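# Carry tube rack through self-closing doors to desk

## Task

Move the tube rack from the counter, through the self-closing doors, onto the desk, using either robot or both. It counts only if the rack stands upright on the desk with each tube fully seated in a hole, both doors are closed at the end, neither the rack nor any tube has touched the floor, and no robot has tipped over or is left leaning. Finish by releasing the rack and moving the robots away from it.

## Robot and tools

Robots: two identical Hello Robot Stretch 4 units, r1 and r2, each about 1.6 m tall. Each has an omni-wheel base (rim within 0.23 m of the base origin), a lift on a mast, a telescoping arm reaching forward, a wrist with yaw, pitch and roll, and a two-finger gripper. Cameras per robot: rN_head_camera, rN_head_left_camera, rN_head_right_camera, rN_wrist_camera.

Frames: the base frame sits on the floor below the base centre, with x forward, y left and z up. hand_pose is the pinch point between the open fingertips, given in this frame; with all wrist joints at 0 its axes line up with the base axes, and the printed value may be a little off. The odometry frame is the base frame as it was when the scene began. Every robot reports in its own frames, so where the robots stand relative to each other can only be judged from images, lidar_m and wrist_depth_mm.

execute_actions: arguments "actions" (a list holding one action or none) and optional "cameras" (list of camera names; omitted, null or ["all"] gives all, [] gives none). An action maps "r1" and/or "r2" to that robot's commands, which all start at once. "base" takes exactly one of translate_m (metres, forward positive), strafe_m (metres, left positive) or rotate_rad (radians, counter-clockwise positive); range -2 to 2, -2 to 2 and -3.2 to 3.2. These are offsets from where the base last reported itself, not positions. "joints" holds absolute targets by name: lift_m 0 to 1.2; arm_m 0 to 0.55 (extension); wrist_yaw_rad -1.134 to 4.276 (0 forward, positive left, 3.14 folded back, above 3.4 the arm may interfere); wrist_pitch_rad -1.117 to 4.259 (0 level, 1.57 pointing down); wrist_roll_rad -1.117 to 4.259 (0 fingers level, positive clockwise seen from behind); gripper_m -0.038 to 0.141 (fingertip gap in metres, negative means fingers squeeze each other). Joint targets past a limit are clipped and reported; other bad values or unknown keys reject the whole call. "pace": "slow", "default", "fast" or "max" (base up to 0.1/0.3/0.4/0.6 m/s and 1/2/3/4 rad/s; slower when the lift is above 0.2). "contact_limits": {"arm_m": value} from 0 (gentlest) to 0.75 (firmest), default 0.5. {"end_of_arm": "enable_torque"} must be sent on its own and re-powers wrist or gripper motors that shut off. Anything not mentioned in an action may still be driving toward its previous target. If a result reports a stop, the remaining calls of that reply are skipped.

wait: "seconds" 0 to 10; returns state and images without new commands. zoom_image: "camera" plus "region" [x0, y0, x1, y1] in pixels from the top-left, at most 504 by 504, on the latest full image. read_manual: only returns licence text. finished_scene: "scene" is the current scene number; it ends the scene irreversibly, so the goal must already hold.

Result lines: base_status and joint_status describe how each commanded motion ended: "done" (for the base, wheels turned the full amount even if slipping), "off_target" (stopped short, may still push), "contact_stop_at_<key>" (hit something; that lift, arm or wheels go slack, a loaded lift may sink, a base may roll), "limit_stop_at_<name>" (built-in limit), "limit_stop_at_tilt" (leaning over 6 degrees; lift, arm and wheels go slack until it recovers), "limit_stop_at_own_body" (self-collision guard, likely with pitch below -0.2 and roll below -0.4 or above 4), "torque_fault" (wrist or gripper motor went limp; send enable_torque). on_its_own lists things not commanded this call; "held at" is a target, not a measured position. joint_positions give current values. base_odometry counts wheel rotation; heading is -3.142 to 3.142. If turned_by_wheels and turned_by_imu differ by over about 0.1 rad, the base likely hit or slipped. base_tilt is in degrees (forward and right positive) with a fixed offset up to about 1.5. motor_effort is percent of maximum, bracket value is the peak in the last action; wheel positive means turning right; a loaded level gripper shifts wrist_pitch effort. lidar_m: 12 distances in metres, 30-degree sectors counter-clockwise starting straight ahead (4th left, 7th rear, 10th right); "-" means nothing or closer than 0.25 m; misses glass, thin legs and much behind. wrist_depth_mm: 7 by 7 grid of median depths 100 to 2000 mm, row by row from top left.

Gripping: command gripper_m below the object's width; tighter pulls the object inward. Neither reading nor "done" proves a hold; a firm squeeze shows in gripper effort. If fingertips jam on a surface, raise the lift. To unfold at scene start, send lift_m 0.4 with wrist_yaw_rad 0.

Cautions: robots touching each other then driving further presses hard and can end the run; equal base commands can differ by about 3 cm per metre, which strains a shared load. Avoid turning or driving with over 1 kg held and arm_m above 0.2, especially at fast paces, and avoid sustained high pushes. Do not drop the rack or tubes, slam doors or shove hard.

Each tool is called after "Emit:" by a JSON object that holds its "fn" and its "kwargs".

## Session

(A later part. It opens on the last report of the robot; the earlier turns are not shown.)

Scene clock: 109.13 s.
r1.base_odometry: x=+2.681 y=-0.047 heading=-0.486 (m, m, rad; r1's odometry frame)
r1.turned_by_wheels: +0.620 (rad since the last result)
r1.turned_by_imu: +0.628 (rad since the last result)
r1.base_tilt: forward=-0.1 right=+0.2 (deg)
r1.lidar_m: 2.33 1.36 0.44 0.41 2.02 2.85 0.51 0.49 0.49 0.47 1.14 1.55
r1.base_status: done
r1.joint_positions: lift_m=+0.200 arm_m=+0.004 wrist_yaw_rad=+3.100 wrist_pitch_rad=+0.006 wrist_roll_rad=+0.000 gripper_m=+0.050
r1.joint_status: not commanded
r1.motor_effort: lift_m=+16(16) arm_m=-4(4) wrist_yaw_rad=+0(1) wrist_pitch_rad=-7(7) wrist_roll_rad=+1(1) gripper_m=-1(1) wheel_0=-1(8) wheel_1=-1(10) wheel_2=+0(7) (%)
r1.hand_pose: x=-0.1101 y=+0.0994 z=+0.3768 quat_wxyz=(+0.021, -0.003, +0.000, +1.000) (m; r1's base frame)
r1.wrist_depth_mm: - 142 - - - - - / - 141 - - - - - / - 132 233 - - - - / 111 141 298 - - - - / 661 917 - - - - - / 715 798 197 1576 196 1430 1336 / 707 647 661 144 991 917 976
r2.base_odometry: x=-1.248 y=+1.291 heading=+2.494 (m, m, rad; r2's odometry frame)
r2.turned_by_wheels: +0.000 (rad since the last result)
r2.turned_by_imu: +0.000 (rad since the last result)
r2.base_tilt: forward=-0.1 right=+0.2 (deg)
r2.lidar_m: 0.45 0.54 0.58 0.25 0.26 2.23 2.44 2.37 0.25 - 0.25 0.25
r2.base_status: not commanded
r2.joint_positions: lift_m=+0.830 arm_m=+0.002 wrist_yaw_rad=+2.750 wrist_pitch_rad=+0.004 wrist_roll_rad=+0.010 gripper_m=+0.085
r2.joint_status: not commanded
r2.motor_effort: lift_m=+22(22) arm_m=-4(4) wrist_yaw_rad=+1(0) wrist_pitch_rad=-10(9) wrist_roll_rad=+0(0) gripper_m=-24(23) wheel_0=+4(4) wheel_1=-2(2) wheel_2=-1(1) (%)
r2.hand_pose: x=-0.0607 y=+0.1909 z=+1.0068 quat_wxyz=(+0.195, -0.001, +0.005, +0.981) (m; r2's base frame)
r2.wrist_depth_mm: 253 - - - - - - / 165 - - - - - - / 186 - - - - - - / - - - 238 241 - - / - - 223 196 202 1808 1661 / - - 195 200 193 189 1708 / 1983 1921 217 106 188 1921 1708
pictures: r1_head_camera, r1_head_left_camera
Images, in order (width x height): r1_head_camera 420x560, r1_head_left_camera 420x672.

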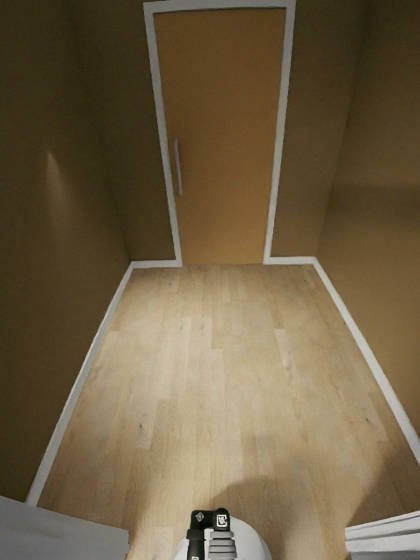

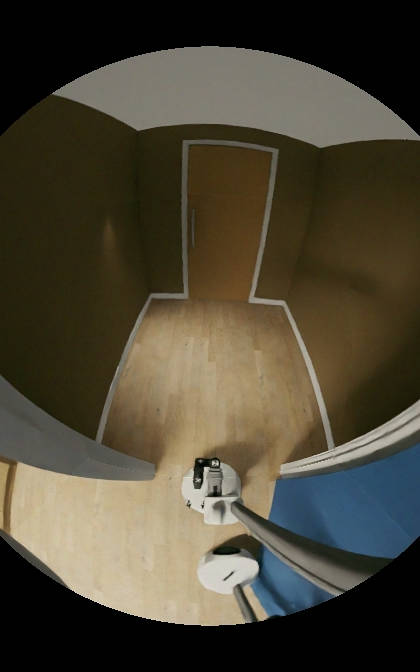

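Emit:
{"fn": "execute_actions", "kwargs": {"actions": [{"r1":{"base":{"translate_m":1.35},"joints":{"lift_m":0.68,"wrist_yaw_rad":0,"gripper_m":0.08},"pace":"fast"}}], "cameras": []}}

Emit:
{"fn": "execute_actions", "kwargs": {"actions": [{"r1":{"base":{"rotate_rad":0.33},"joints":{"arm_m":0.3},"pace":"fast"}}], "cameras": ["r1_wrist_camera","r1_head_camera"]}}

Scene clock: 114.77 s.
r1.base_odometry: x=+3.874 y=-0.677 heading=-0.486 (m, m, rad; r1's odometry frame)
r1.turned_by_wheels: +0.000 (rad since the last result)
r1.turned_by_imu: -0.005 (rad since the last result)
r1.base_tilt: forward=+0.0 right=+0.4 (deg)
r1.lidar_m: 0.99 0.97 0.99 0.96 1.01 1.26 1.73 1.34 1.12 1.09 1.15 1.02
r1.base_status: done
r1.joint_positions: lift_m=+0.680 arm_m=+0.004 wrist_yaw_rad=+0.000 wrist_pitch_rad=+0.006 wrist_roll_rad=+0.000 gripper_m=+0.080
r1.joint_status: all done
r1.motor_effort: lift_m=+25(28) arm_m=-4(4) wrist_yaw_rad=-1(6) wrist_pitch_rad=-7(6) wrist_roll_rad=+0(1) gripper_m=-1(2) wheel_0=-2(6) wheel_1=+0(0) wheel_2=+2(13) (%)
r1.hand_pose: x=+0.4630 y=-0.0874 z=+0.8561 quat_wxyz=(+1.000, +0.000, +0.003, +0.000) (m; r1's base frame)
r1.wrist_depth_mm: 759 768 768 778 788 798 798 / 759 768 768 788 778 788 788 / 768 759 768 768 788 778 788 / 759 768 759 778 778 788 788 / 768 768 759 768 768 768 788 / 750 768 209 768 196 768 778 / 759 759 768 142 778 778 788
r2.base_odometry: x=-1.248 y=+1.291 heading=+2.494 (m, m, rad; r2's odometry frame)
r2.turned_by_wheels: +0.000 (rad since the last result)
r2.turned_by_imu: -0.001 (rad since the last result)
r2.base_tilt: forward=-0.1 right=+0.2 (deg)
r2.lidar_m: 0.46 1.86 0.94 0.25 0.26 2.23 2.45 2.38 0.25 - 0.25 0.25
r2.base_status: not commanded
r2.joint_positions: lift_m=+0.830 arm_m=+0.002 wrist_yaw_rad=+2.750 wrist_pitch_rad=+0.004 wrist_roll_rad=+0.010 gripper_m=+0.085
r2.joint_status: not commanded
r2.motor_effort: lift_m=+22(22) arm_m=-4(4) wrist_yaw_rad=+1(2) wrist_pitch_rad=-9(10) wrist_roll_rad=+0(0) gripper_m=-23(24) wheel_0=+4(4) wheel_1=-2(2) wheel_2=-1(1) (%)
r2.hand_pose: x=-0.0607 y=+0.1909 z=+1.0068 quat_wxyz=(+0.195, -0.001, +0.005, +0.981) (m; r2's base frame)
r2.wrist_depth_mm: 253 - - - - - - / 165 - - - - - - / 186 - - - - - - / - - - 237 242 - - / - - 224 196 202 1863 1661 / - - 195 200 193 189 1661 / 1921 1921 218 106 187 1921 1708
pictures: none
No camera images: the call's "cameras" was empty. Leave "cameras" out to get every camera's image.

Scene clock: 116.47 s.
r1.base_odometry: x=+3.874 y=-0.677 heading=-0.156 (m, m, rad; r1's odometry frame)
r1.turned_by_wheels: +0.330 (rad since the last result)
r1.turned_by_imu: +0.334 (rad since the last result)
r1.base_tilt: forward=+0.0 right=+0.3 (deg)
r1.lidar_m: 0.96 1.09 0.94 0.96 1.19 1.29 1.35 1.23 1.10 1.09 1.10 1.00
r1.base_status: done
r1.joint_positions: lift_m=+0.680 arm_m=+0.299 wrist_yaw_rad=+0.000 wrist_pitch_rad=+0.006 wrist_roll_rad=+0.000 gripper_m=+0.080
r1.joint_status: all done
r1.motor_effort: lift_m=+25(25) arm_m=+7(7) wrist_yaw_rad=+0(2) wrist_pitch_rad=-6(7) wrist_roll_rad=+0(0) gripper_m=+0(0) wheel_0=+0(6) wheel_1=+0(7) wheel_2=-1(6) (%)
r1.hand_pose: x=+0.7582 y=-0.0874 z=+0.8561 quat_wxyz=(+1.000, +0.000, +0.003, +0.000) (m; r1's base frame)
r1.wrist_depth_mm: 640 591 539 504 469 436 415 / 647 591 544 504 469 436 418 / 640 591 539 504 473 439 415 / 640 585 539 504 469 436 415 / 647 591 535 500 469 436 413 / 654 591 209 504 196 439 418 / 647 591 535 142 469 427 418
r2.base_odometry: x=-1.248 y=+1.291 heading=+2.494 (m, m, rad; r2's odometry frame)
r2.turned_by_wheels: +0.000 (rad since the last result)
r2.turned_by_imu: +0.000 (rad since the last result)
r2.base_tilt: forward=-0.1 right=+0.2 (deg)
r2.lidar_m: 0.44 1.89 0.94 0.25 0.26 2.22 2.44 2.37 0.25 - 0.25 0.25
r2.base_status: not commanded
r2.joint_positions: lift_m=+0.830 arm_m=+0.002 wrist_yaw_rad=+2.750 wrist_pitch_rad=+0.004 wrist_roll_rad=+0.010 gripper_m=+0.085
r2.joint_status: not commanded
r2.motor_effort: lift_m=+22(22) arm_m=-4(4) wrist_yaw_rad=+3(0) wrist_pitch_rad=-9(9) wrist_roll_rad=+0(0) gripper_m=-25(24) wheel_0=+4(4) wheel_1=-2(2) wheel_2=-1(1) (%)
r2.hand_pose: x=-0.0607 y=+0.1909 z=+1.0068 quat_wxyz=(+0.195, -0.001, +0.005, +0.981) (m; r2's base frame)
r2.wrist_depth_mm: 253 - - - - - - / 165 - - - - - - / 185 - - - - - - / - - - 237 242 - - / - - 224 196 202 1863 1708 / - - 195 200 193 189 1661 / 1921 1921 218 106 189 1863 1708
pictures: r1_head_camera, r1_wrist_camera
Images, in order (width x height): r1_head_camera 420x560, r1_wrist_camera 616x392.

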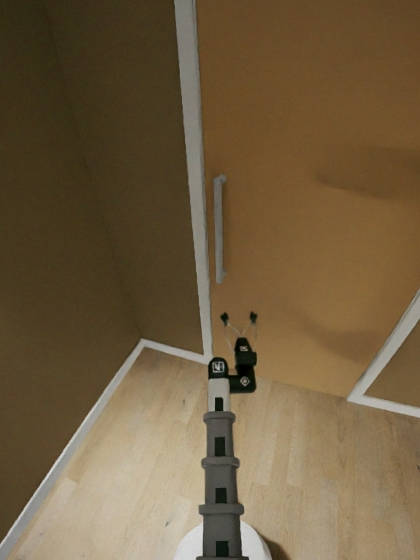

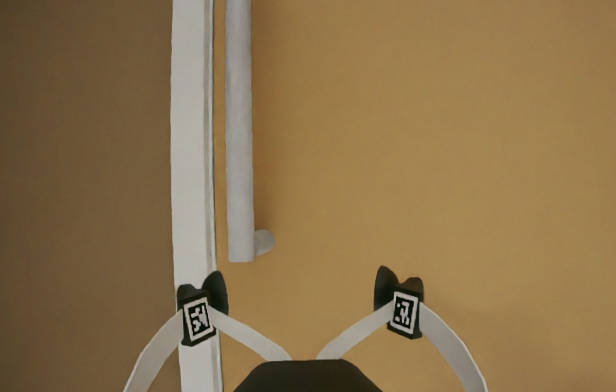

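Emit:
{"fn": "execute_actions", "kwargs": {"actions": [{"r1":{"base":{"strafe_m":0.078},"joints":{"arm_m":0.45,"lift_m":0.77},"pace":"default"}}], "cameras": ["r1_wrist_camera"]}}

Scene clock: 118.33 s.
r1.base_odometry: x=+3.886 y=-0.600 heading=-0.156 (m, m, rad; r1's odometry frame)
r1.turned_by_wheels: +0.000 (rad since the last result)
r1.turned_by_imu: +0.000 (rad since the last result)
r1.base_tilt: forward=+0.0 right=+0.3 (deg)
r1.lidar_m: 0.98 0.99 0.88 0.90 1.11 1.22 1.34 1.32 1.16 1.17 1.16 1.02
r1.base_status: done
r1.joint_positions: lift_m=+0.770 arm_m=+0.449 wrist_yaw_rad=+0.000 wrist_pitch_rad=+0.006 wrist_roll_rad=+0.000 gripper_m=+0.080
r1.joint_status: all done
r1.motor_effort: lift_m=+26(25) arm_m=+7(8) wrist_yaw_rad=-1(1) wrist_pitch_rad=-7(6) wrist_roll_rad=+2(0) gripper_m=+1(1) wheel_0=+1(8) wheel_1=+0(8) wheel_2=-1(3) (%)
r1.hand_pose: x=+0.9082 y=-0.0874 z=+0.9460 quat_wxyz=(+1.000, +0.000, +0.003, +0.000) (m; r1's base frame)
r1.wrist_depth_mm: 492 452 399 370 355 330 314 / 488 452 402 370 355 332 315 / 492 452 399 370 357 334 315 / 492 452 402 370 355 332 317 / 492 449 402 373 357 332 315 / 492 452 210 373 196 332 315 / 492 449 399 143 353 325 315
r2.base_odometry: x=-1.248 y=+1.291 heading=+2.494 (m, m, rad; r2's odometry frame)
r2.turned_by_wheels: +0.000 (rad since the last result)
r2.turned_by_imu: +0.000 (rad since the last result)
r2.base_tilt: forward=-0.1 right=+0.2 (deg)
r2.lidar_m: 0.42 1.86 0.95 0.25 0.25 2.23 2.44 2.37 0.25 - 0.25 0.25
r2.base_status: not commanded
r2.joint_positions: lift_m=+0.830 arm_m=+0.002 wrist_yaw_rad=+2.750 wrist_pitch_rad=+0.004 wrist_roll_rad=+0.010 gripper_m=+0.085
r2.joint_status: not commanded
r2.motor_effort: lift_m=+22(22) arm_m=-4(4) wrist_yaw_rad=+3(0) wrist_pitch_rad=-9(10) wrist_roll_rad=+0(1) gripper_m=-24(24) wheel_0=+4(4) wheel_1=-2(2) wheel_2=-1(1) (%)
r2.hand_pose: x=-0.0607 y=+0.1909 z=+1.0068 quat_wxyz=(+0.195, -0.001, +0.005, +0.981) (m; r2's base frame)
r2.wrist_depth_mm: 253 - - - - - - / 164 - - - - - - / 185 - - - - - - / - - - 238 242 - - / - - 223 196 202 1863 1661 / - - 195 200 194 189 1661 / 1921 1921 217 106 188 1921 1708
pictures: r1_wrist_camera
Images, in order (width x height): r1_wrist_camera 616x392.

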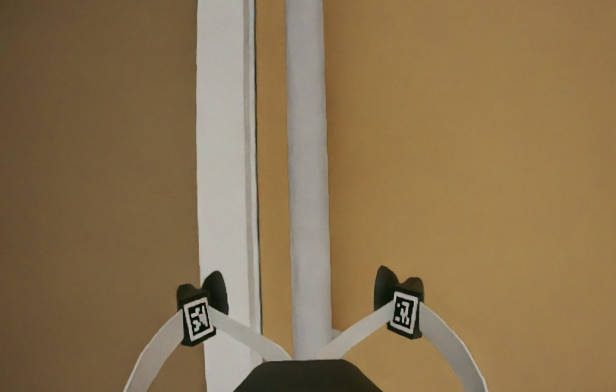

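Emit:
{"fn": "execute_actions", "kwargs": {"actions": [{"r1":{"base":{"translate_m":0.015},"joints":{"arm_m":0.548},"contact_limits":{"arm_m":0.2}}}], "cameras": ["r1_wrist_camera"]}}

Emit:
{"fn": "execute_actions", "kwargs": {"actions": [{"r1":{"joints":{"gripper_m":-0.038}}}], "cameras": ["r1_wrist_camera"]}}

Scene clock: 121.07 s.
r1.base_odometry: x=+3.901 y=-0.603 heading=-0.156 (m, m, rad; r1's odometry frame)
r1.turned_by_wheels: +0.000 (rad since the last result)
r1.turned_by_imu: -0.001 (rad since the last result)
r1.base_tilt: forward=+0.2 right=+0.0 (deg)
r1.lidar_m: 0.96 0.99 0.88 0.89 1.08 1.23 1.37 1.33 1.18 1.19 1.12 0.99
r1.base_status: done
r1.joint_positions: lift_m=+0.770 arm_m=+0.546 wrist_yaw_rad=+0.000 wrist_pitch_rad=+0.006 wrist_roll_rad=+0.000 gripper_m=+0.080
r1.joint_status: all done
r1.motor_effort: lift_m=+26(26) arm_m=+7(7) wrist_yaw_rad=+0(0) wrist_pitch_rad=-6(7) wrist_roll_rad=+1(0) gripper_m=+0(0) wheel_0=+0(5) wheel_1=+0(5) wheel_2=-1(11) (%)
r1.contact_limits: arm_m 0.2
r1.hand_pose: x=+1.0056 y=-0.0874 z=+0.9460 quat_wxyz=(+1.000, +0.000, +0.003, +0.000) (m; r1's base frame)
r1.wrist_depth_mm: 347 320 285 190 252 236 - / 349 320 285 190 252 236 224 / 347 319 283 189 254 236 224 / 349 317 283 188 254 236 224 / 347 319 283 189 254 236 224 / 347 320 209 189 195 236 224 / 347 320 281 142 252 231 -
r2.base_odometry: x=-1.248 y=+1.291 heading=+2.494 (m, m, rad; r2's odometry frame)
r2.turned_by_wheels: +0.000 (rad since the last result)
r2.turned_by_imu: +0.000 (rad since the last result)
r2.base_tilt: forward=-0.1 right=+0.2 (deg)
r2.lidar_m: 0.44 1.88 0.93 0.26 0.25 2.22 2.41 2.36 0.25 - 0.25 0.25
r2.base_status: not commanded
r2.joint_positions: lift_m=+0.830 arm_m=+0.002 wrist_yaw_rad=+2.750 wrist_pitch_rad=+0.004 wrist_roll_rad=+0.010 gripper_m=+0.085
r2.joint_status: not commanded
r2.motor_effort: lift_m=+22(22) arm_m=-4(4) wrist_yaw_rad=+0(0) wrist_pitch_rad=-9(10) wrist_roll_rad=+0(0) gripper_m=-26(24) wheel_0=+4(4) wheel_1=-2(2) wheel_2=-1(1) (%)
r2.hand_pose: x=-0.0607 y=+0.1909 z=+1.0068 quat_wxyz=(+0.195, -0.001, +0.005, +0.981) (m; r2's base frame)
r2.wrist_depth_mm: 253 - - - - - - / 165 - - - - - - / 186 - - - - - - / - - - 237 243 - - / - - 224 195 202 1921 1661 / - - 195 201 193 189 1661 / 1983 1921 218 106 189 1983 1708
pictures: r1_wrist_camera
Images, in order (width x height): r1_wrist_camera 616x392.

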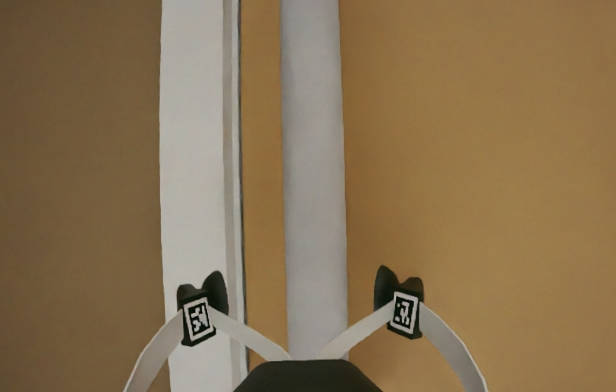

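Scene clock: 122.90 s.
r1.base_odometry: x=+3.901 y=-0.603 heading=-0.157 (m, m, rad; r1's odometry frame)
r1.turned_by_wheels: -0.001 (rad since the last result)
r1.turned_by_imu: -0.001 (rad since the last result)
r1.base_tilt: forward=+0.2 right=+0.3 (deg)
r1.lidar_m: 0.92 1.01 0.88 0.88 1.08 1.23 1.37 1.34 1.17 1.17 1.12 0.99
r1.base_status: not commanded
r1.joint_positions: lift_m=+0.770 arm_m=+0.546 wrist_yaw_rad=-0.001 wrist_pitch_rad=+0.006 wrist_roll_rad=+0.000 gripper_m=-0.038
r1.joint_status: all done
r1.motor_effort: lift_m=+26(26) arm_m=+6(7) wrist_yaw_rad=+3(12) wrist_pitch_rad=-6(7) wrist_roll_rad=+1(1) gripper_m=-16(16) wheel_0=-5(5) wheel_1=-3(3) wheel_2=-3(3) (%)
r1.hand_pose: x=+1.0057 y=-0.0876 z=+0.9460 quat_wxyz=(+1.000, +0.000, +0.003, +0.000) (m; r1's base frame)
r1.wrist_depth_mm: 345 317 276 167 231 216 - / 345 319 276 167 232 217 208 / 347 317 276 166 231 218 208 / 345 319 277 166 231 217 208 / 347 317 277 165 231 218 208 / 347 319 197 166 179 217 209 / 349 291 258 163 229 211 -
r2.base_odometry: x=-1.248 y=+1.291 heading=+2.494 (m, m, rad; r2's odometry frame)
r2.turned_by_wheels: +0.000 (rad since the last result)
r2.turned_by_imu: +0.000 (rad since the last result)
r2.base_tilt: forward=-0.1 right=+0.2 (deg)
r2.lidar_m: 0.45 1.86 0.95 0.26 0.25 2.25 2.43 2.37 0.25 - 0.25 0.25
r2.base_status: not commanded
r2.joint_positions: lift_m=+0.830 arm_m=+0.002 wrist_yaw_rad=+2.750 wrist_pitch_rad=+0.004 wrist_roll_rad=+0.010 gripper_m=+0.085
r2.joint_status: not commanded
r2.motor_effort: lift_m=+22(22) arm_m=-4(4) wrist_yaw_rad=+0(2) wrist_pitch_rad=-9(9) wrist_roll_rad=-1(0) gripper_m=-24(23) wheel_0=+4(4) wheel_1=-2(2) wheel_2=-1(1) (%)
r2.hand_pose: x=-0.0607 y=+0.1909 z=+1.0068 quat_wxyz=(+0.195, -0.001, +0.005, +0.981) (m; r2's base frame)
r2.wrist_depth_mm: 254 - - - - - - / 165 - - - - - - / 185 - - - - - - / - - - 238 242 - - / - - 224 195 201 1863 1661 / - - 195 200 194 189 1661 / 1983 1921 218 106 189 1921 1708
pictures: r1_wrist_camera
Images, in order (width x height): r1_wrist_camera 616x392.

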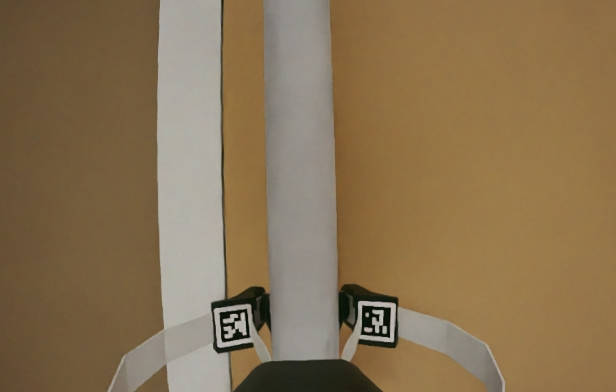

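Emit:
{"fn": "execute_actions", "kwargs": {"actions": [{"r1":{"joints":{"arm_m":0.34}}}], "cameras": ["r1_wrist_camera"]}}

Scene clock: 124.80 s.
r1.base_odometry: x=+3.901 y=-0.603 heading=-0.155 (m, m, rad; r1's odometry frame)
r1.turned_by_wheels: +0.002 (rad since the last result)
r1.turned_by_imu: +0.002 (rad since the last result)
r1.base_tilt: forward=+0.0 right=+0.1 (deg)
r1.lidar_m: 0.74 0.97 0.87 0.87 1.08 1.24 1.35 1.30 1.19 1.20 1.12 0.84
r1.base_status: not commanded
r1.joint_positions: lift_m=+0.770 arm_m=+0.341 wrist_yaw_rad=+0.011 wrist_pitch_rad=+0.006 wrist_roll_rad=+0.000 gripper_m=-0.038
r1.joint_status: all done
r1.on_its_own: wrist_yaw_rad is at rest, and its effort (-31) is outside its rest range (-13 to +13)
r1.motor_effort: lift_m=+26(26) arm_m=-7(10) wrist_yaw_rad=-31(37) wrist_pitch_rad=-7(7) wrist_roll_rad=+0(1) gripper_m=-14(21) wheel_0=+9(8) wheel_1=+4(4) wheel_2=+4(7) (%)
r1.hand_pose: x=+0.8015 y=-0.0843 z=+0.9460 quat_wxyz=(+1.000, +0.000, +0.003, +0.005) (m; r1's base frame)
r1.wrist_depth_mm: 627 564 240 236 235 232 - / 621 569 239 236 234 231 230 / 621 569 239 236 235 232 230 / 627 569 240 167 234 232 229 / 621 569 240 165 234 231 229 / 627 574 175 163 234 231 230 / 627 154 175 156 234 229 -
r2.base_odometry: x=-1.248 y=+1.291 heading=+2.494 (m, m, rad; r2's odometry frame)
r2.turned_by_wheels: +0.000 (rad since the last result)
r2.turned_by_imu: +0.000 (rad since the last result)
r2.base_tilt: forward=-0.1 right=+0.2 (deg)
r2.lidar_m: 0.46 1.89 0.93 0.25 0.26 2.23 2.44 2.37 0.25 - 0.25 0.25
r2.base_status: not commanded
r2.joint_positions: lift_m=+0.830 arm_m=+0.002 wrist_yaw_rad=+2.750 wrist_pitch_rad=+0.004 wrist_roll_rad=+0.010 gripper_m=+0.085
r2.joint_status: not commanded
r2.motor_effort: lift_m=+22(22) arm_m=-5(4) wrist_yaw_rad=+1(0) wrist_pitch_rad=-9(9) wrist_roll_rad=+1(0) gripper_m=-26(24) wheel_0=+4(4) wheel_1=-2(2) wheel_2=-1(1) (%)
r2.hand_pose: x=-0.0607 y=+0.1909 z=+1.0068 quat_wxyz=(+0.195, -0.001, +0.005, +0.981) (m; r2's base frame)
r2.wrist_depth_mm: 253 - - - - - - / 165 - - - - - - / 186 - - - - - - / - - - 237 242 - - / - - 224 196 202 1808 1661 / - - 195 200 193 189 1661 / 1921 1921 217 106 189 1921 1708
pictures: r1_wrist_camera
Images, in order (width x height): r1_wrist_camera 616x392.

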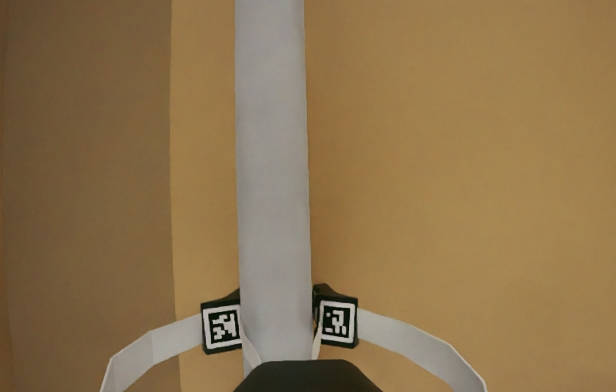

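Emit:
{"fn": "execute_actions", "kwargs": {"actions": [{"r1":{"base":{"translate_m":-0.3}}}], "cameras": ["r1_wrist_camera","r1_head_camera"]}}

Scene clock: 127.80 s.
r1.base_odometry: x=+3.605 y=-0.557 heading=-0.159 (m, m, rad; r1's odometry frame)
r1.turned_by_wheels: -0.004 (rad since the last result)
r1.turned_by_imu: -0.014 (rad since the last result)
r1.base_tilt: forward=+0.1 right=+0.3 (deg)
r1.lidar_m: 0.71 1.12 0.99 0.96 1.03 1.03 1.09 1.07 1.06 1.08 1.32 0.90
r1.base_status: done
r1.joint_positions: lift_m=+0.770 arm_m=+0.341 wrist_yaw_rad=-0.020 wrist_pitch_rad=+0.006 wrist_roll_rad=+0.000 gripper_m=-0.037
r1.joint_status: not commanded
r1.on_its_own: wrist_yaw_rad is at rest, and its effort (+57) is outside its rest range (-13 to +13)
r1.motor_effort: lift_m=+26(26) arm_m=-7(7) wrist_yaw_rad=+57(64) wrist_pitch_rad=-7(8) wrist_roll_rad=+0(0) gripper_m=-20(21) wheel_0=-27(30) wheel_1=-13(14) wheel_2=-15(20) (%)
r1.hand_pose: x=+0.7988 y=-0.0932 z=+0.9460 quat_wxyz=(+1.000, +0.000, +0.003, -0.010) (m; r1's base frame)
r1.wrist_depth_mm: 917 866 216 165 264 300 332 / 917 866 217 167 263 296 330 / 917 866 217 168 264 296 329 / 917 878 216 227 262 293 325 / 931 866 216 228 260 296 325 / 917 854 213 178 172 294 325 / 904 866 157 157 256 277 325
r2.base_odometry: x=-1.248 y=+1.291 heading=+2.494 (m, m, rad; r2's odometry frame)
r2.turned_by_wheels: +0.000 (rad since the last result)
r2.turned_by_imu: +0.000 (rad since the last result)
r2.base_tilt: forward=-0.2 right=+0.2 (deg)
r2.lidar_m: 0.43 1.58 0.95 0.25 0.25 2.24 2.43 2.37 0.25 - 0.25 0.25
r2.base_status: not commanded
r2.joint_positions: lift_m=+0.830 arm_m=+0.002 wrist_yaw_rad=+2.750 wrist_pitch_rad=+0.004 wrist_roll_rad=+0.010 gripper_m=+0.085
r2.joint_status: not commanded
r2.motor_effort: lift_m=+22(22) arm_m=-4(4) wrist_yaw_rad=-1(1) wrist_pitch_rad=-10(8) wrist_roll_rad=+0(0) gripper_m=-23(26) wheel_0=+4(4) wheel_1=-2(2) wheel_2=-1(1) (%)
r2.hand_pose: x=-0.0607 y=+0.1909 z=+1.0068 quat_wxyz=(+0.195, -0.001, +0.005, +0.981) (m; r2's base frame)
r2.wrist_depth_mm: 253 - - - - - - / 165 - - - - - - / 185 - - - - - - / - - - 237 243 - - / - - 223 196 202 1863 1661 / - - 195 200 193 189 1708 / 1921 1921 217 106 188 1863 1708
pictures: r1_head_camera, r1_wrist_camera
Images, in order (width x height): r1_head_camera 420x560, r1_wrist_camera 616x392.

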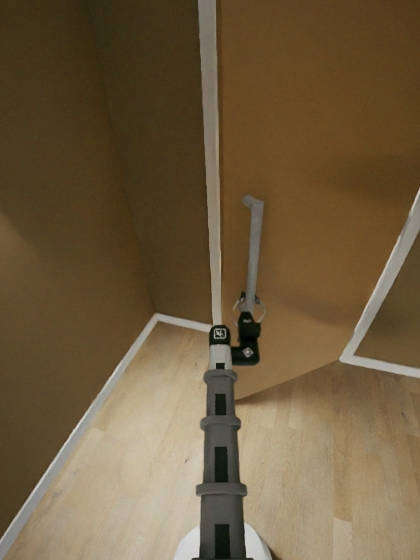

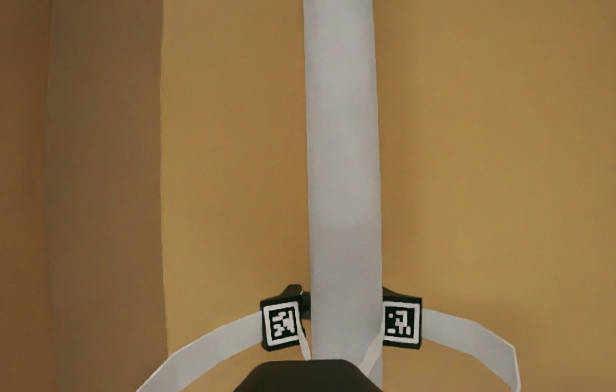

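Emit:
{"fn": "execute_actions", "kwargs": {"actions": [{"r1":{"base":{"strafe_m":-0.2},"joints":{"arm_m":0.16},"pace":"slow"}}], "cameras": ["r1_wrist_camera"]}}

Scene clock: 131.33 s.
r1.base_odometry: x=+3.573 y=-0.754 heading=-0.157 (m, m, rad; r1's odometry frame)
r1.turned_by_wheels: +0.003 (rad since the last result)
r1.turned_by_imu: +0.003 (rad since the last result)
r1.base_tilt: forward=+0.2 right=+0.2 (deg)
r1.lidar_m: 0.50 1.32 1.15 1.17 1.17 1.63 1.04 1.01 0.91 0.88 1.10 0.72
r1.base_status: done
r1.joint_positions: lift_m=+0.770 arm_m=+0.160 wrist_yaw_rad=+0.017 wrist_pitch_rad=+0.007 wrist_roll_rad=-0.001 gripper_m=-0.038
r1.joint_status: all done
r1.on_its_own: wrist_yaw_rad is at rest, and its effort (-50) is outside its rest range (-13 to +13)
r1.motor_effort: lift_m=+25(26) arm_m=-2(12) wrist_yaw_rad=-50(59) wrist_pitch_rad=-8(7) wrist_roll_rad=+2(0) gripper_m=-8(17) wheel_0=+22(24) wheel_1=+5(16) wheel_2=+4(14) (%)
r1.hand_pose: x=+0.6213 y=-0.0824 z=+0.9459 quat_wxyz=(+1.000, +0.000, +0.003, +0.009) (m; r1's base frame)
r1.wrist_depth_mm: 165 183 130 245 294 370 462 / 164 184 129 245 290 366 469 / 164 183 129 243 289 362 459 / 164 183 129 242 289 357 455 / 163 183 129 241 286 359 455 / 162 178 129 183 286 357 442 / 161 159 129 176 156 359 445
r2.base_odometry: x=-1.248 y=+1.291 heading=+2.494 (m, m, rad; r2's odometry frame)
r2.turned_by_wheels: +0.000 (rad since the last result)
r2.turned_by_imu: +0.000 (rad since the last result)
r2.base_tilt: forward=-0.1 right=+0.2 (deg)
r2.lidar_m: 0.43 1.66 0.93 0.25 0.25 2.22 2.44 2.38 0.25 - 0.25 0.26
r2.base_status: not commanded
r2.joint_positions: lift_m=+0.830 arm_m=+0.002 wrist_yaw_rad=+2.750 wrist_pitch_rad=+0.004 wrist_roll_rad=+0.010 gripper_m=+0.085
r2.joint_status: not commanded
r2.motor_effort: lift_m=+22(22) arm_m=-4(4) wrist_yaw_rad=+1(1) wrist_pitch_rad=-9(9) wrist_roll_rad=+0(1) gripper_m=-24(22) wheel_0=+4(4) wheel_1=-2(2) wheel_2=-1(1) (%)
r2.hand_pose: x=-0.0607 y=+0.1909 z=+1.0068 quat_wxyz=(+0.195, -0.001, +0.005, +0.981) (m; r2's base frame)
r2.wrist_depth_mm: 254 - - - - - - / 165 - - - - - - / 185 - - - - - - / - - - 237 242 - - / - - 223 196 202 1808 1708 / - - 195 200 194 189 1661 / 1921 1921 218 106 188 1921 1708
pictures: r1_wrist_camera
Images, in order (width x height): r1_wrist_camera 616x392.

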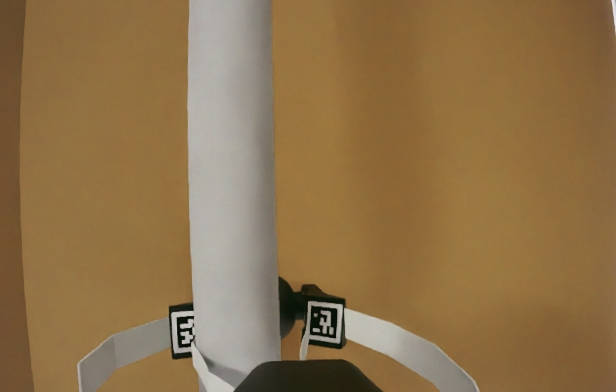

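Emit:
{"fn": "execute_actions", "kwargs": {"actions": [{"r1":{"base":{"strafe_m":-0.11},"joints":{"arm_m":0.003,"wrist_yaw_rad":0.15},"pace":"slow"}}], "cameras": ["r1_wrist_camera","r1_head_left_camera"]}}

Scene clock: 134.77 s.
r1.base_odometry: x=+3.556 y=-0.862 heading=-0.157 (m, m, rad; r1's odometry frame)
r1.turned_by_wheels: +0.000 (rad since the last result)
r1.turned_by_imu: +0.000 (rad since the last result)
r1.base_tilt: forward=+0.2 right=+0.2 (deg)
r1.lidar_m: 0.39 1.43 1.27 1.26 1.25 1.64 1.04 0.91 0.76 0.79 0.98 0.67
r1.base_status: done
r1.joint_positions: lift_m=+0.770 arm_m=+0.004 wrist_yaw_rad=+0.149 wrist_pitch_rad=+0.006 wrist_roll_rad=-0.001 gripper_m=-0.037
r1.joint_status: all done
r1.motor_effort: lift_m=+26(26) arm_m=-8(11) wrist_yaw_rad=+3(51) wrist_pitch_rad=-7(8) wrist_roll_rad=+1(1) gripper_m=-18(19) wheel_0=-1(22) wheel_1=-3(3) wheel_2=-1(4) (%)
r1.hand_pose: x=+0.4735 y=-0.0437 z=+0.9459 quat_wxyz=(+0.997, -0.001, +0.003, +0.074) (m; r1's base frame)
r1.wrist_depth_mm: 1229 194 223 163 330 439 621 / 1205 193 223 162 327 430 603 / 1205 190 222 162 324 427 591 / 1205 191 220 161 320 421 580 / 1182 193 221 162 319 421 580 / 1182 191 206 162 291 418 580 / 1182 182 213 159 310 402 564
r2.base_odometry: x=-1.248 y=+1.291 heading=+2.494 (m, m, rad; r2's odometry frame)
r2.turned_by_wheels: +0.000 (rad since the last result)
r2.turned_by_imu: +0.000 (rad since the last result)
r2.base_tilt: forward=-0.1 right=+0.2 (deg)
r2.lidar_m: 0.44 1.70 0.94 0.25 0.27 2.23 2.44 2.37 0.25 - 0.25 0.25
r2.base_status: not commanded
r2.joint_positions: lift_m=+0.830 arm_m=+0.002 wrist_yaw_rad=+2.750 wrist_pitch_rad=+0.004 wrist_roll_rad=+0.010 gripper_m=+0.085
r2.joint_status: not commanded
r2.motor_effort: lift_m=+22(22) arm_m=-4(4) wrist_yaw_rad=+0(1) wrist_pitch_rad=-10(9) wrist_roll_rad=+0(0) gripper_m=-24(24) wheel_0=+4(4) wheel_1=-2(2) wheel_2=-1(1) (%)
r2.hand_pose: x=-0.0607 y=+0.1909 z=+1.0068 quat_wxyz=(+0.195, -0.001, +0.005, +0.981) (m; r2's base frame)
r2.wrist_depth_mm: 253 - - - - - - / 165 - - - - - - / 186 - - - - - - / - - - 237 242 - - / - - 223 196 202 1921 1661 / - - 195 200 194 189 1661 / 1921 1863 217 106 188 1921 1708
pictures: r1_head_left_camera, r1_wrist_camera
Images, in order (width x height): r1_head_left_camera 420x672, r1_wrist_camera 616x392.

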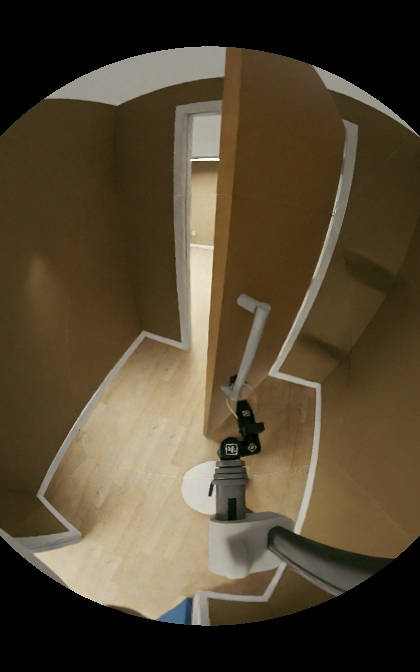

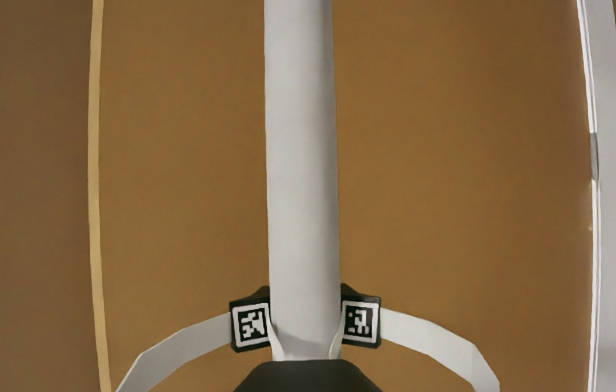

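Emit:
{"fn": "execute_actions", "kwargs": {"actions": [{"r1":{"base":{"translate_m":-0.15},"joints":{"arm_m":0.10},"pace":"slow"},"r2":{"base":{"rotate_rad":0.62},"pace":"slow"}}], "cameras": ["r2_head_left_camera"]}}

Emit:
{"fn": "execute_actions", "kwargs": {"actions": [{"r1":{"base":{"strafe_m":-0.22},"joints":{"arm_m":0.003},"pace":"slow"},"r2":{"base":{"translate_m":0.7}}}], "cameras": ["r2_head_left_camera","r2_head_camera","r1_wrist_camera"]}}

Scene clock: 138.30 s.
r1.base_odometry: x=+3.408 y=-0.839 heading=-0.158 (m, m, rad; r1's odometry frame)
r1.turned_by_wheels: -0.001 (rad since the last result)
r1.turned_by_imu: -0.169 (rad since the last result)
r1.base_tilt: forward=+0.3 right=+0.3 (deg)
r1.lidar_m: 0.47 1.49 1.27 1.26 1.16 1.58 0.92 0.97 0.78 0.79 0.88 1.05
r1.base_status: done
r1.joint_positions: lift_m=+0.770 arm_m=+0.101 wrist_yaw_rad=+0.146 wrist_pitch_rad=+0.006 wrist_roll_rad=-0.001 gripper_m=-0.037
r1.joint_status: all done
r1.motor_effort: lift_m=+26(26) arm_m=-3(7) wrist_yaw_rad=+11(41) wrist_pitch_rad=-6(7) wrist_roll_rad=+2(2) gripper_m=-24(27) wheel_0=-12(24) wheel_1=-5(24) wheel_2=+7(7) (%)
r1.hand_pose: x=+0.5696 y=-0.0445 z=+0.9461 quat_wxyz=(+0.997, -0.001, +0.003, +0.073) (m; r1's base frame)
r1.wrist_depth_mm: 723 171 213 162 413 820 866 / 1281 171 214 163 413 778 854 / 1255 171 213 162 402 759 854 / 1281 171 213 163 399 741 842 / 1255 170 212 162 394 732 866 / 1229 168 197 162 180 732 854 / 1255 162 174 158 368 535 842
r2.base_odometry: x=-1.248 y=+1.291 heading=+3.114 (m, m, rad; r2's odometry frame)
r2.turned_by_wheels: +0.619 (rad since the last result)
r2.turned_by_imu: +0.623 (rad since the last result)
r2.base_tilt: forward=-0.1 right=+0.2 (deg)
r2.lidar_m: 1.55 0.94 1.28 0.25 0.27 2.40 2.38 0.25 - 0.25 0.25 0.55
r2.base_status: done
r2.joint_positions: lift_m=+0.830 arm_m=+0.002 wrist_yaw_rad=+2.750 wrist_pitch_rad=+0.003 wrist_roll_rad=+0.010 gripper_m=+0.085
r2.joint_status: not commanded
r2.motor_effort: lift_m=+21(22) arm_m=-4(4) wrist_yaw_rad=+2(2) wrist_pitch_rad=-8(9) wrist_roll_rad=+0(0) gripper_m=-24(22) wheel_0=-1(1) wheel_1=-5(12) wheel_2=-2(13) (%)
r2.hand_pose: x=-0.0607 y=+0.1909 z=+1.0070 quat_wxyz=(+0.195, -0.001, +0.005, +0.981) (m; r2's base frame)
r2.wrist_depth_mm: 254 - - - - - - / 165 - - - - - - / 185 - - - - - - / - - - - 243 - - / - - 223 196 200 - - / - - 195 200 194 189 - / 1983 1921 218 106 188 - -
pictures: r2_head_left_camera
Images, in order (width x height): r2_head_left_camera 420x672.

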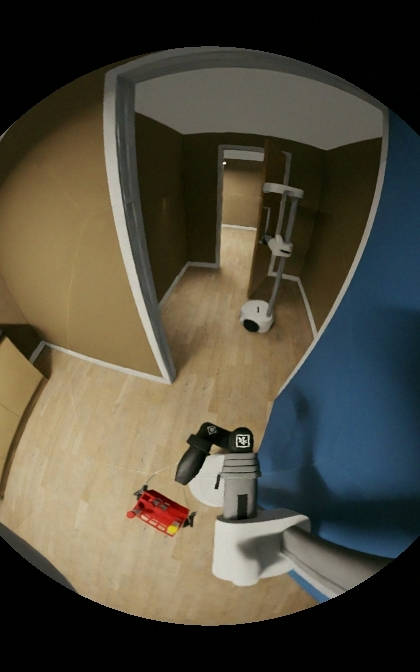

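Scene clock: 142.30 s.
r1.base_odometry: x=+3.374 y=-1.056 heading=-0.156 (m, m, rad; r1's odometry frame)
r1.turned_by_wheels: +0.001 (rad since the last result)
r1.turned_by_imu: -0.460 (rad since the last result)
r1.base_tilt: forward=+0.1 right=+0.2 (deg)
r1.lidar_m: 0.34 4.55 1.46 1.34 1.33 1.26 0.99 0.95 0.86 0.70 0.73 0.84
r1.base_status: done
r1.joint_positions: lift_m=+0.770 arm_m=+0.030 wrist_yaw_rad=+0.166 wrist_pitch_rad=+0.007 wrist_roll_rad=-0.001 gripper_m=-0.037
r1.joint_status: arm_m contact_stop (moved -0.071 of -0.098)
r1.on_its_own: arm_m is slack since a contact_stop (your +0.003 is given up); wrist_yaw_rad is at rest, and its effort (-46) is outside its rest range (-13 to +13)
r1.motor_effort: lift_m=+25(25) arm_m=+0(22) wrist_yaw_rad=-46(67) wrist_pitch_rad=-8(13) wrist_roll_rad=+1(2) gripper_m=-24(30) wheel_0=+4(18) wheel_1=-3(25) wheel_2=+15(22) (%)
r1.hand_pose: x=+0.4995 y=-0.0386 z=+0.9459 quat_wxyz=(+0.997, -0.001, +0.003, +0.083) (m; r1's base frame)
r1.wrist_depth_mm: - 151 353 164 1078 917 699 / 105 153 357 163 1078 931 699 / 106 154 351 163 1078 946 715 / 105 153 347 162 1060 960 723 / - 150 338 163 1078 960 723 / - 147 186 163 1042 946 715 / - 130 303 160 1042 854 732
r2.base_odometry: x=-1.948 y=+1.310 heading=+3.114 (m, m, rad; r2's odometry frame)
r2.turned_by_wheels: +0.000 (rad since the last result)
r2.turned_by_imu: +0.004 (rad since the last result)
r2.base_tilt: forward=-0.1 right=+0.2 (deg)
r2.lidar_m: 2.43 1.25 0.45 0.25 2.17 0.28 0.25 - 0.25 0.33 1.19 0.97
r2.base_status: done
r2.joint_positions: lift_m=+0.830 arm_m=+0.002 wrist_yaw_rad=+2.750 wrist_pitch_rad=+0.003 wrist_roll_rad=+0.010 gripper_m=+0.085
r2.joint_status: not commanded
r2.motor_effort: lift_m=+20(21) arm_m=-3(4) wrist_yaw_rad=+2(3) wrist_pitch_rad=-9(9) wrist_roll_rad=+0(0) gripper_m=-24(25) wheel_0=+1(6) wheel_1=-1(12) wheel_2=+0(11) (%)
r2.hand_pose: x=-0.0608 y=+0.1909 z=+1.0070 quat_wxyz=(+0.195, -0.001, +0.005, +0.981) (m; r2's base frame)
r2.wrist_depth_mm: 254 362 436 530 - - - / 164 368 439 539 - - - / 185 370 424 521 - - - / 325 377 427 237 243 - - / 329 370 224 198 200 - - / 330 355 195 213 194 189 - / 329 384 218 106 188 - -
pictures: r1_wrist_camera, r2_head_camera, r2_head_left_camera
Images, in order (width x height): r1_wrist_camera 616x392, r2_head_camera 420x560, r2_head_left_camera 420x672.

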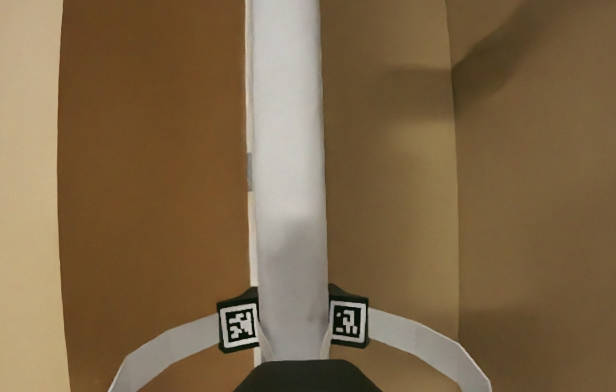

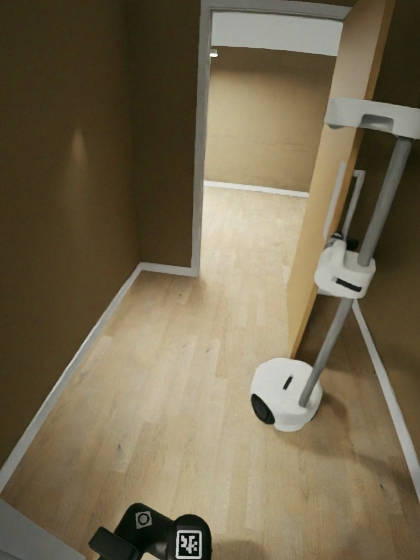

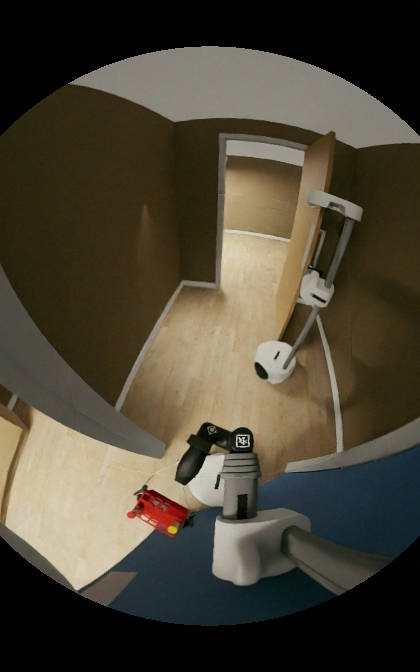

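Emit:
{"fn": "execute_actions", "kwargs": {"actions": [{"r1":{"joints":{"arm_m":0.035,"wrist_yaw_rad":0.2},"pace":"slow"},"r2":{"base":{"rotate_rad":0.15}}}], "cameras": []}}

Emit:
{"fn": "execute_actions", "kwargs": {"actions": [{"r2":{"base":{"translate_m":0.95},"pace":"fast"}}], "cameras": ["r2_head_left_camera","r2_wrist_camera"]}}

Scene clock: 144.17 s.
r1.base_odometry: x=+3.374 y=-1.056 heading=-0.157 (m, m, rad; r1's odometry frame)
r1.turned_by_wheels: -0.001 (rad since the last result)
r1.turned_by_imu: -0.002 (rad since the last result)
r1.base_tilt: forward=+0.2 right=+0.1 (deg)
r1.lidar_m: 0.35 4.53 1.47 1.36 1.33 1.24 0.99 0.95 0.85 0.71 0.71 0.84
r1.base_status: not commanded
r1.joint_positions: lift_m=+0.770 arm_m=+0.034 wrist_yaw_rad=+0.202 wrist_pitch_rad=+0.006 wrist_roll_rad=-0.001 gripper_m=-0.038
r1.joint_status: all done
r1.motor_effort: lift_m=+25(24) arm_m=+7(7) wrist_yaw_rad=-6(42) wrist_pitch_rad=-6(8) wrist_roll_rad=+2(2) gripper_m=-17(22) wheel_0=+1(4) wheel_1=-1(3) wheel_2=+2(14) (%)
r1.hand_pose: x=+0.5047 y=-0.0277 z=+0.9461 quat_wxyz=(+0.995, -0.001, +0.003, +0.101) (m; r1's base frame)
r1.wrist_depth_mm: - 151 317 157 1060 960 732 / 107 152 320 157 1060 991 715 / 107 153 317 157 1042 1008 732 / 107 152 314 157 1060 991 741 / 106 150 364 158 1042 1008 741 / 107 147 186 158 1042 991 741 / - 130 244 156 1025 866 732
r2.base_odometry: x=-1.948 y=+1.310 heading=-3.020 (m, m, rad; r2's odometry frame)
r2.turned_by_wheels: +0.150 (rad since the last result)
r2.turned_by_imu: +0.150 (rad since the last result)
r2.base_tilt: forward=-0.1 right=+0.2 (deg)
r2.lidar_m: 1.85 1.12 0.45 0.25 0.25 0.25 0.25 - 0.25 0.42 1.13 0.96
r2.base_status: done
r2.joint_positions: lift_m=+0.830 arm_m=+0.002 wrist_yaw_rad=+2.750 wrist_pitch_rad=+0.003 wrist_roll_rad=+0.010 gripper_m=+0.085
r2.joint_status: not commanded
r2.motor_effort: lift_m=+20(20) arm_m=-3(3) wrist_yaw_rad=+0(1) wrist_pitch_rad=-8(8) wrist_roll_rad=+0(0) gripper_m=-23(24) wheel_0=-3(4) wheel_1=-2(10) wheel_2=+1(11) (%)
r2.hand_pose: x=-0.0608 y=+0.1909 z=+1.0070 quat_wxyz=(+0.195, -0.001, +0.005, +0.981) (m; r2's base frame)
r2.wrist_depth_mm: 253 340 394 459 549 - - / 165 345 397 466 559 - - / 185 349 387 449 544 - - / 312 353 389 239 242 - - / 317 347 224 197 200 - - / 317 338 195 212 194 189 - / 319 362 218 106 187 - -
pictures: none
No camera images: the call's "cameras" was empty. Leave "cameras" out to get every camera's image.

Scene clock: 148.00 s.
r1.base_odometry: x=+3.374 y=-1.056 heading=-0.157 (m, m, rad; r1's odometry frame)
r1.turned_by_wheels: +0.000 (rad since the last result)
r1.turned_by_imu: -0.001 (rad since the last result)
r1.base_tilt: forward=+0.1 right=+0.2 (deg)
r1.lidar_m: 0.34 4.52 1.46 1.36 0.48 0.53 0.99 0.94 0.88 0.71 0.70 0.84
r1.base_status: not commanded
r1.joint_positions: lift_m=+0.770 arm_m=+0.034 wrist_yaw_rad=+0.202 wrist_pitch_rad=+0.006 wrist_roll_rad=-0.001 gripper_m=-0.038
r1.joint_status: not commanded
r1.motor_effort: lift_m=+25(24) arm_m=+7(8) wrist_yaw_rad=-6(6) wrist_pitch_rad=-6(6) wrist_roll_rad=+1(2) gripper_m=-18(18) wheel_0=+1(1) wheel_1=-1(1) wheel_2=+2(2) (%)
r1.hand_pose: x=+0.5047 y=-0.0277 z=+0.9461 quat_wxyz=(+0.995, -0.001, +0.003, +0.101) (m; r1's base frame)
r1.wrist_depth_mm: - 151 317 158 1042 946 732 / 107 152 319 158 1042 991 723 / 107 152 317 157 1042 991 741 / 107 151 314 158 1042 1008 732 / 106 149 368 158 1060 1008 741 / - 146 220 159 1060 991 741 / - 130 244 155 1042 866 732
r2.base_odometry: x=-2.891 y=+1.195 heading=-3.020 (m, m, rad; r2's odometry frame)
r2.turned_by_wheels: +0.000 (rad since the last result)
r2.turned_by_imu: -0.004 (rad since the last result)
r2.base_tilt: forward=-0.1 right=+0.1 (deg)
r2.lidar_m: 1.34 0.80 0.70 0.25 0.80 0.73 0.80 0.95 0.60 0.47 0.53 1.62
r2.base_status: done
r2.joint_positions: lift_m=+0.830 arm_m=+0.002 wrist_yaw_rad=+2.750 wrist_pitch_rad=+0.003 wrist_roll_rad=+0.010 gripper_m=+0.085
r2.joint_status: not commanded
r2.motor_effort: lift_m=+20(20) arm_m=-3(3) wrist_yaw_rad=-1(1) wrist_pitch_rad=-8(9) wrist_roll_rad=+0(1) gripper_m=-21(25) wheel_0=+2(7) wheel_1=+0(5) wheel_2=+0(11) (%)
r2.hand_pose: x=-0.0608 y=+0.1909 z=+1.0070 quat_wxyz=(+0.195, -0.001, +0.005, +0.981) (m; r2's base frame)
r2.wrist_depth_mm: 253 866 878 820 820 842 768 / 165 866 878 820 831 854 759 / 185 878 878 831 831 854 759 / 866 866 891 237 243 854 750 / 878 878 224 196 200 866 741 / 891 904 195 212 193 189 732 / 891 904 218 106 188 878 741
pictures: r2_head_left_camera, r2_wrist_camera
Images, in order (width x height): r2_head_left_camera 420x672, r2_wrist_camera 616x392.

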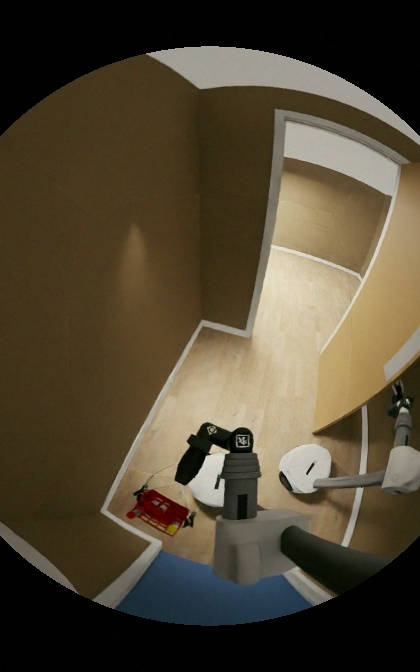

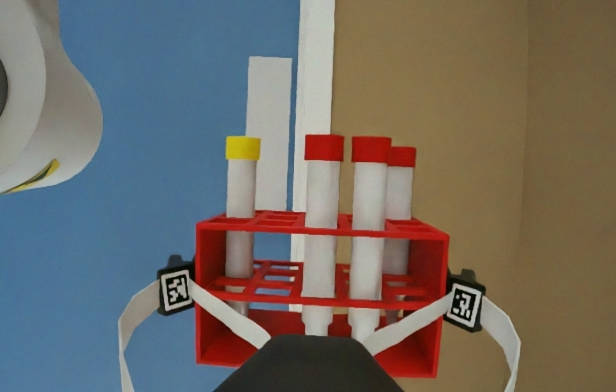

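Emit:
{"fn": "execute_actions", "kwargs": {"actions": [{"r2":{"base":{"rotate_rad":-0.5}}}], "cameras": ["r2_head_camera"]}}

Scene clock: 149.47 s.
r1.base_odometry: x=+3.374 y=-1.056 heading=-0.157 (m, m, rad; r1's odometry frame)
r1.turned_by_wheels: +0.000 (rad since the last result)
r1.turned_by_imu: +0.000 (rad since the last result)
r1.base_tilt: forward=+0.2 right=+0.1 (deg)
r1.lidar_m: 0.34 4.56 1.47 1.35 0.46 0.55 1.01 0.94 0.86 0.72 0.72 0.82
r1.base_status: not commanded
r1.joint_positions: lift_m=+0.770 arm_m=+0.034 wrist_yaw_rad=+0.202 wrist_pitch_rad=+0.006 wrist_roll_rad=-0.001 gripper_m=-0.038
r1.joint_status: not commanded
r1.motor_effort: lift_m=+25(25) arm_m=+8(8) wrist_yaw_rad=-6(5) wrist_pitch_rad=-6(6) wrist_roll_rad=+1(2) gripper_m=-16(16) wheel_0=+1(1) wheel_1=-1(1) wheel_2=+2(2) (%)
r1.hand_pose: x=+0.5047 y=-0.0277 z=+0.9461 quat_wxyz=(+0.995, -0.001, +0.003, +0.101) (m; r1's base frame)
r1.wrist_depth_mm: - 151 317 158 1060 946 732 / 107 151 319 157 1060 976 715 / 107 153 319 158 1042 991 723 / 107 151 312 158 1042 1008 741 / 106 150 366 158 1042 1008 750 / - 146 220 158 1042 1008 732 / - 130 243 155 1042 878 732
r2.base_odometry: x=-2.891 y=+1.195 heading=+2.764 (m, m, rad; r2's odometry frame)
r2.turned_by_wheels: -0.500 (rad since the last result)
r2.turned_by_imu: -0.504 (rad since the last result)
r2.base_tilt: forward=-0.1 right=+0.2 (deg)
r2.lidar_m: 4.77 1.26 0.79 0.25 0.68 0.81 0.73 0.80 0.96 0.60 0.47 0.56
r2.base_status: done
r2.joint_positions: lift_m=+0.830 arm_m=+0.002 wrist_yaw_rad=+2.750 wrist_pitch_rad=+0.003 wrist_roll_rad=+0.010 gripper_m=+0.085
r2.joint_status: not commanded
r2.motor_effort: lift_m=+20(20) arm_m=-3(3) wrist_yaw_rad=+0(1) wrist_pitch_rad=-8(9) wrist_roll_rad=+0(0) gripper_m=-24(23) wheel_0=+1(7) wheel_1=-1(7) wheel_2=+1(4) (%)
r2.hand_pose: x=-0.0608 y=+0.1909 z=+1.0070 quat_wxyz=(+0.195, -0.001, +0.005, +0.981) (m; r2's base frame)
r2.wrist_depth_mm: 253 809 878 1008 866 676 569 / 165 831 891 1025 866 676 569 / 185 820 878 991 778 676 569 / 788 831 878 237 242 683 574 / 788 831 223 197 200 661 574 / 809 820 195 212 195 189 564 / 798 842 217 106 188 668 569
pictures: r2_head_camera
Images, in order (width x height): r2_head_camera 420x560.

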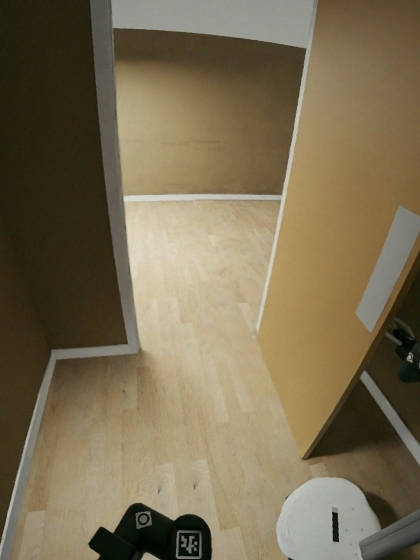

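Emit:
{"fn": "execute_actions", "kwargs": {"actions": [{"r2":{"base":{"translate_m":1.9},"pace":"fast"}}], "cameras": ["r2_head_left_camera","r2_head_camera"]}}

Scene clock: 156.10 s.
r1.base_odometry: x=+3.374 y=-1.056 heading=-0.157 (m, m, rad; r1's odometry frame)
r1.turned_by_wheels: +0.000 (rad since the last result)
r1.turned_by_imu: -0.002 (rad since the last result)
r1.base_tilt: forward=+0.1 right=+0.2 (deg)
r1.lidar_m: 0.34 1.44 1.45 1.33 1.35 1.23 1.02 0.94 0.87 0.73 0.71 0.83
r1.base_status: not commanded
r1.joint_positions: lift_m=+0.770 arm_m=+0.034 wrist_yaw_rad=+0.202 wrist_pitch_rad=+0.006 wrist_roll_rad=-0.001 gripper_m=-0.038
r1.joint_status: not commanded
r1.motor_effort: lift_m=+24(25) arm_m=+8(7) wrist_yaw_rad=-6(6) wrist_pitch_rad=-7(6) wrist_roll_rad=+1(1) gripper_m=-18(18) wheel_0=+1(1) wheel_1=-1(1) wheel_2=+2(2) (%)
r1.hand_pose: x=+0.5047 y=-0.0277 z=+0.9461 quat_wxyz=(+0.995, -0.001, +0.003, +0.101) (m; r1's base frame)
r1.wrist_depth_mm: - 150 317 158 1042 960 723 / 107 152 319 158 1078 976 723 / 107 152 317 158 1042 991 723 / 107 151 312 158 1042 991 732 / 106 149 368 158 1060 1008 741 / - 146 220 158 1025 1008 741 / - 130 244 155 1042 878 732
r2.base_odometry: x=-4.657 y=+1.896 heading=+2.764 (m, m, rad; r2's odometry frame)
r2.turned_by_wheels: +0.000 (rad since the last result)
r2.turned_by_imu: -0.007 (rad since the last result)
r2.base_tilt: forward=-0.1 right=+0.2 (deg)
r2.lidar_m: 2.89 2.89 2.17 0.25 0.55 0.60 1.59 0.67 0.46 0.53 2.04 2.45
r2.base_status: done
r2.joint_positions: lift_m=+0.830 arm_m=+0.002 wrist_yaw_rad=+2.750 wrist_pitch_rad=+0.003 wrist_roll_rad=+0.010 gripper_m=+0.085
r2.joint_status: not commanded
r2.motor_effort: lift_m=+20(20) arm_m=-3(3) wrist_yaw_rad=+3(2) wrist_pitch_rad=-9(10) wrist_roll_rad=+1(1) gripper_m=-23(25) wheel_0=+0(10) wheel_1=+0(5) wheel_2=+0(13) (%)
r2.hand_pose: x=-0.0608 y=+0.1909 z=+1.0070 quat_wxyz=(+0.195, -0.001, +0.005, +0.981) (m; r2's base frame)
r2.wrist_depth_mm: 253 - - 1863 603 683 820 / 164 - - 1863 597 691 842 / 185 - - 1863 574 699 866 / - - - 238 242 715 891 / - - 223 197 199 715 917 / - - 195 212 195 189 931 / 1921 1921 218 106 189 741 946
pictures: r2_head_camera, r2_head_left_camera
Images, in order (width x height): r2_head_camera 420x560, r2_head_left_camera 420x672.

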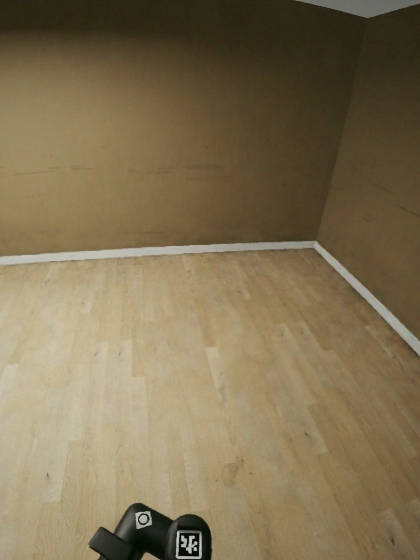

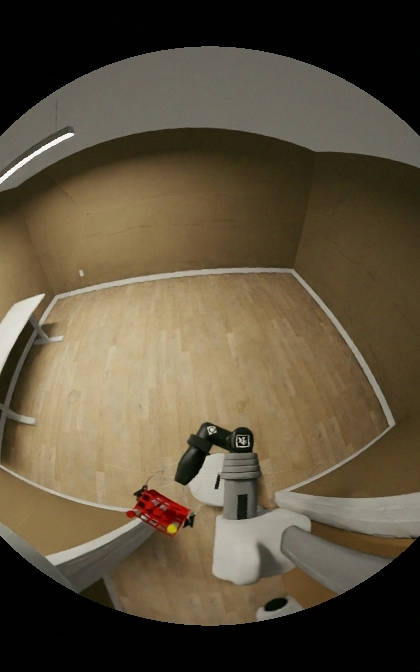

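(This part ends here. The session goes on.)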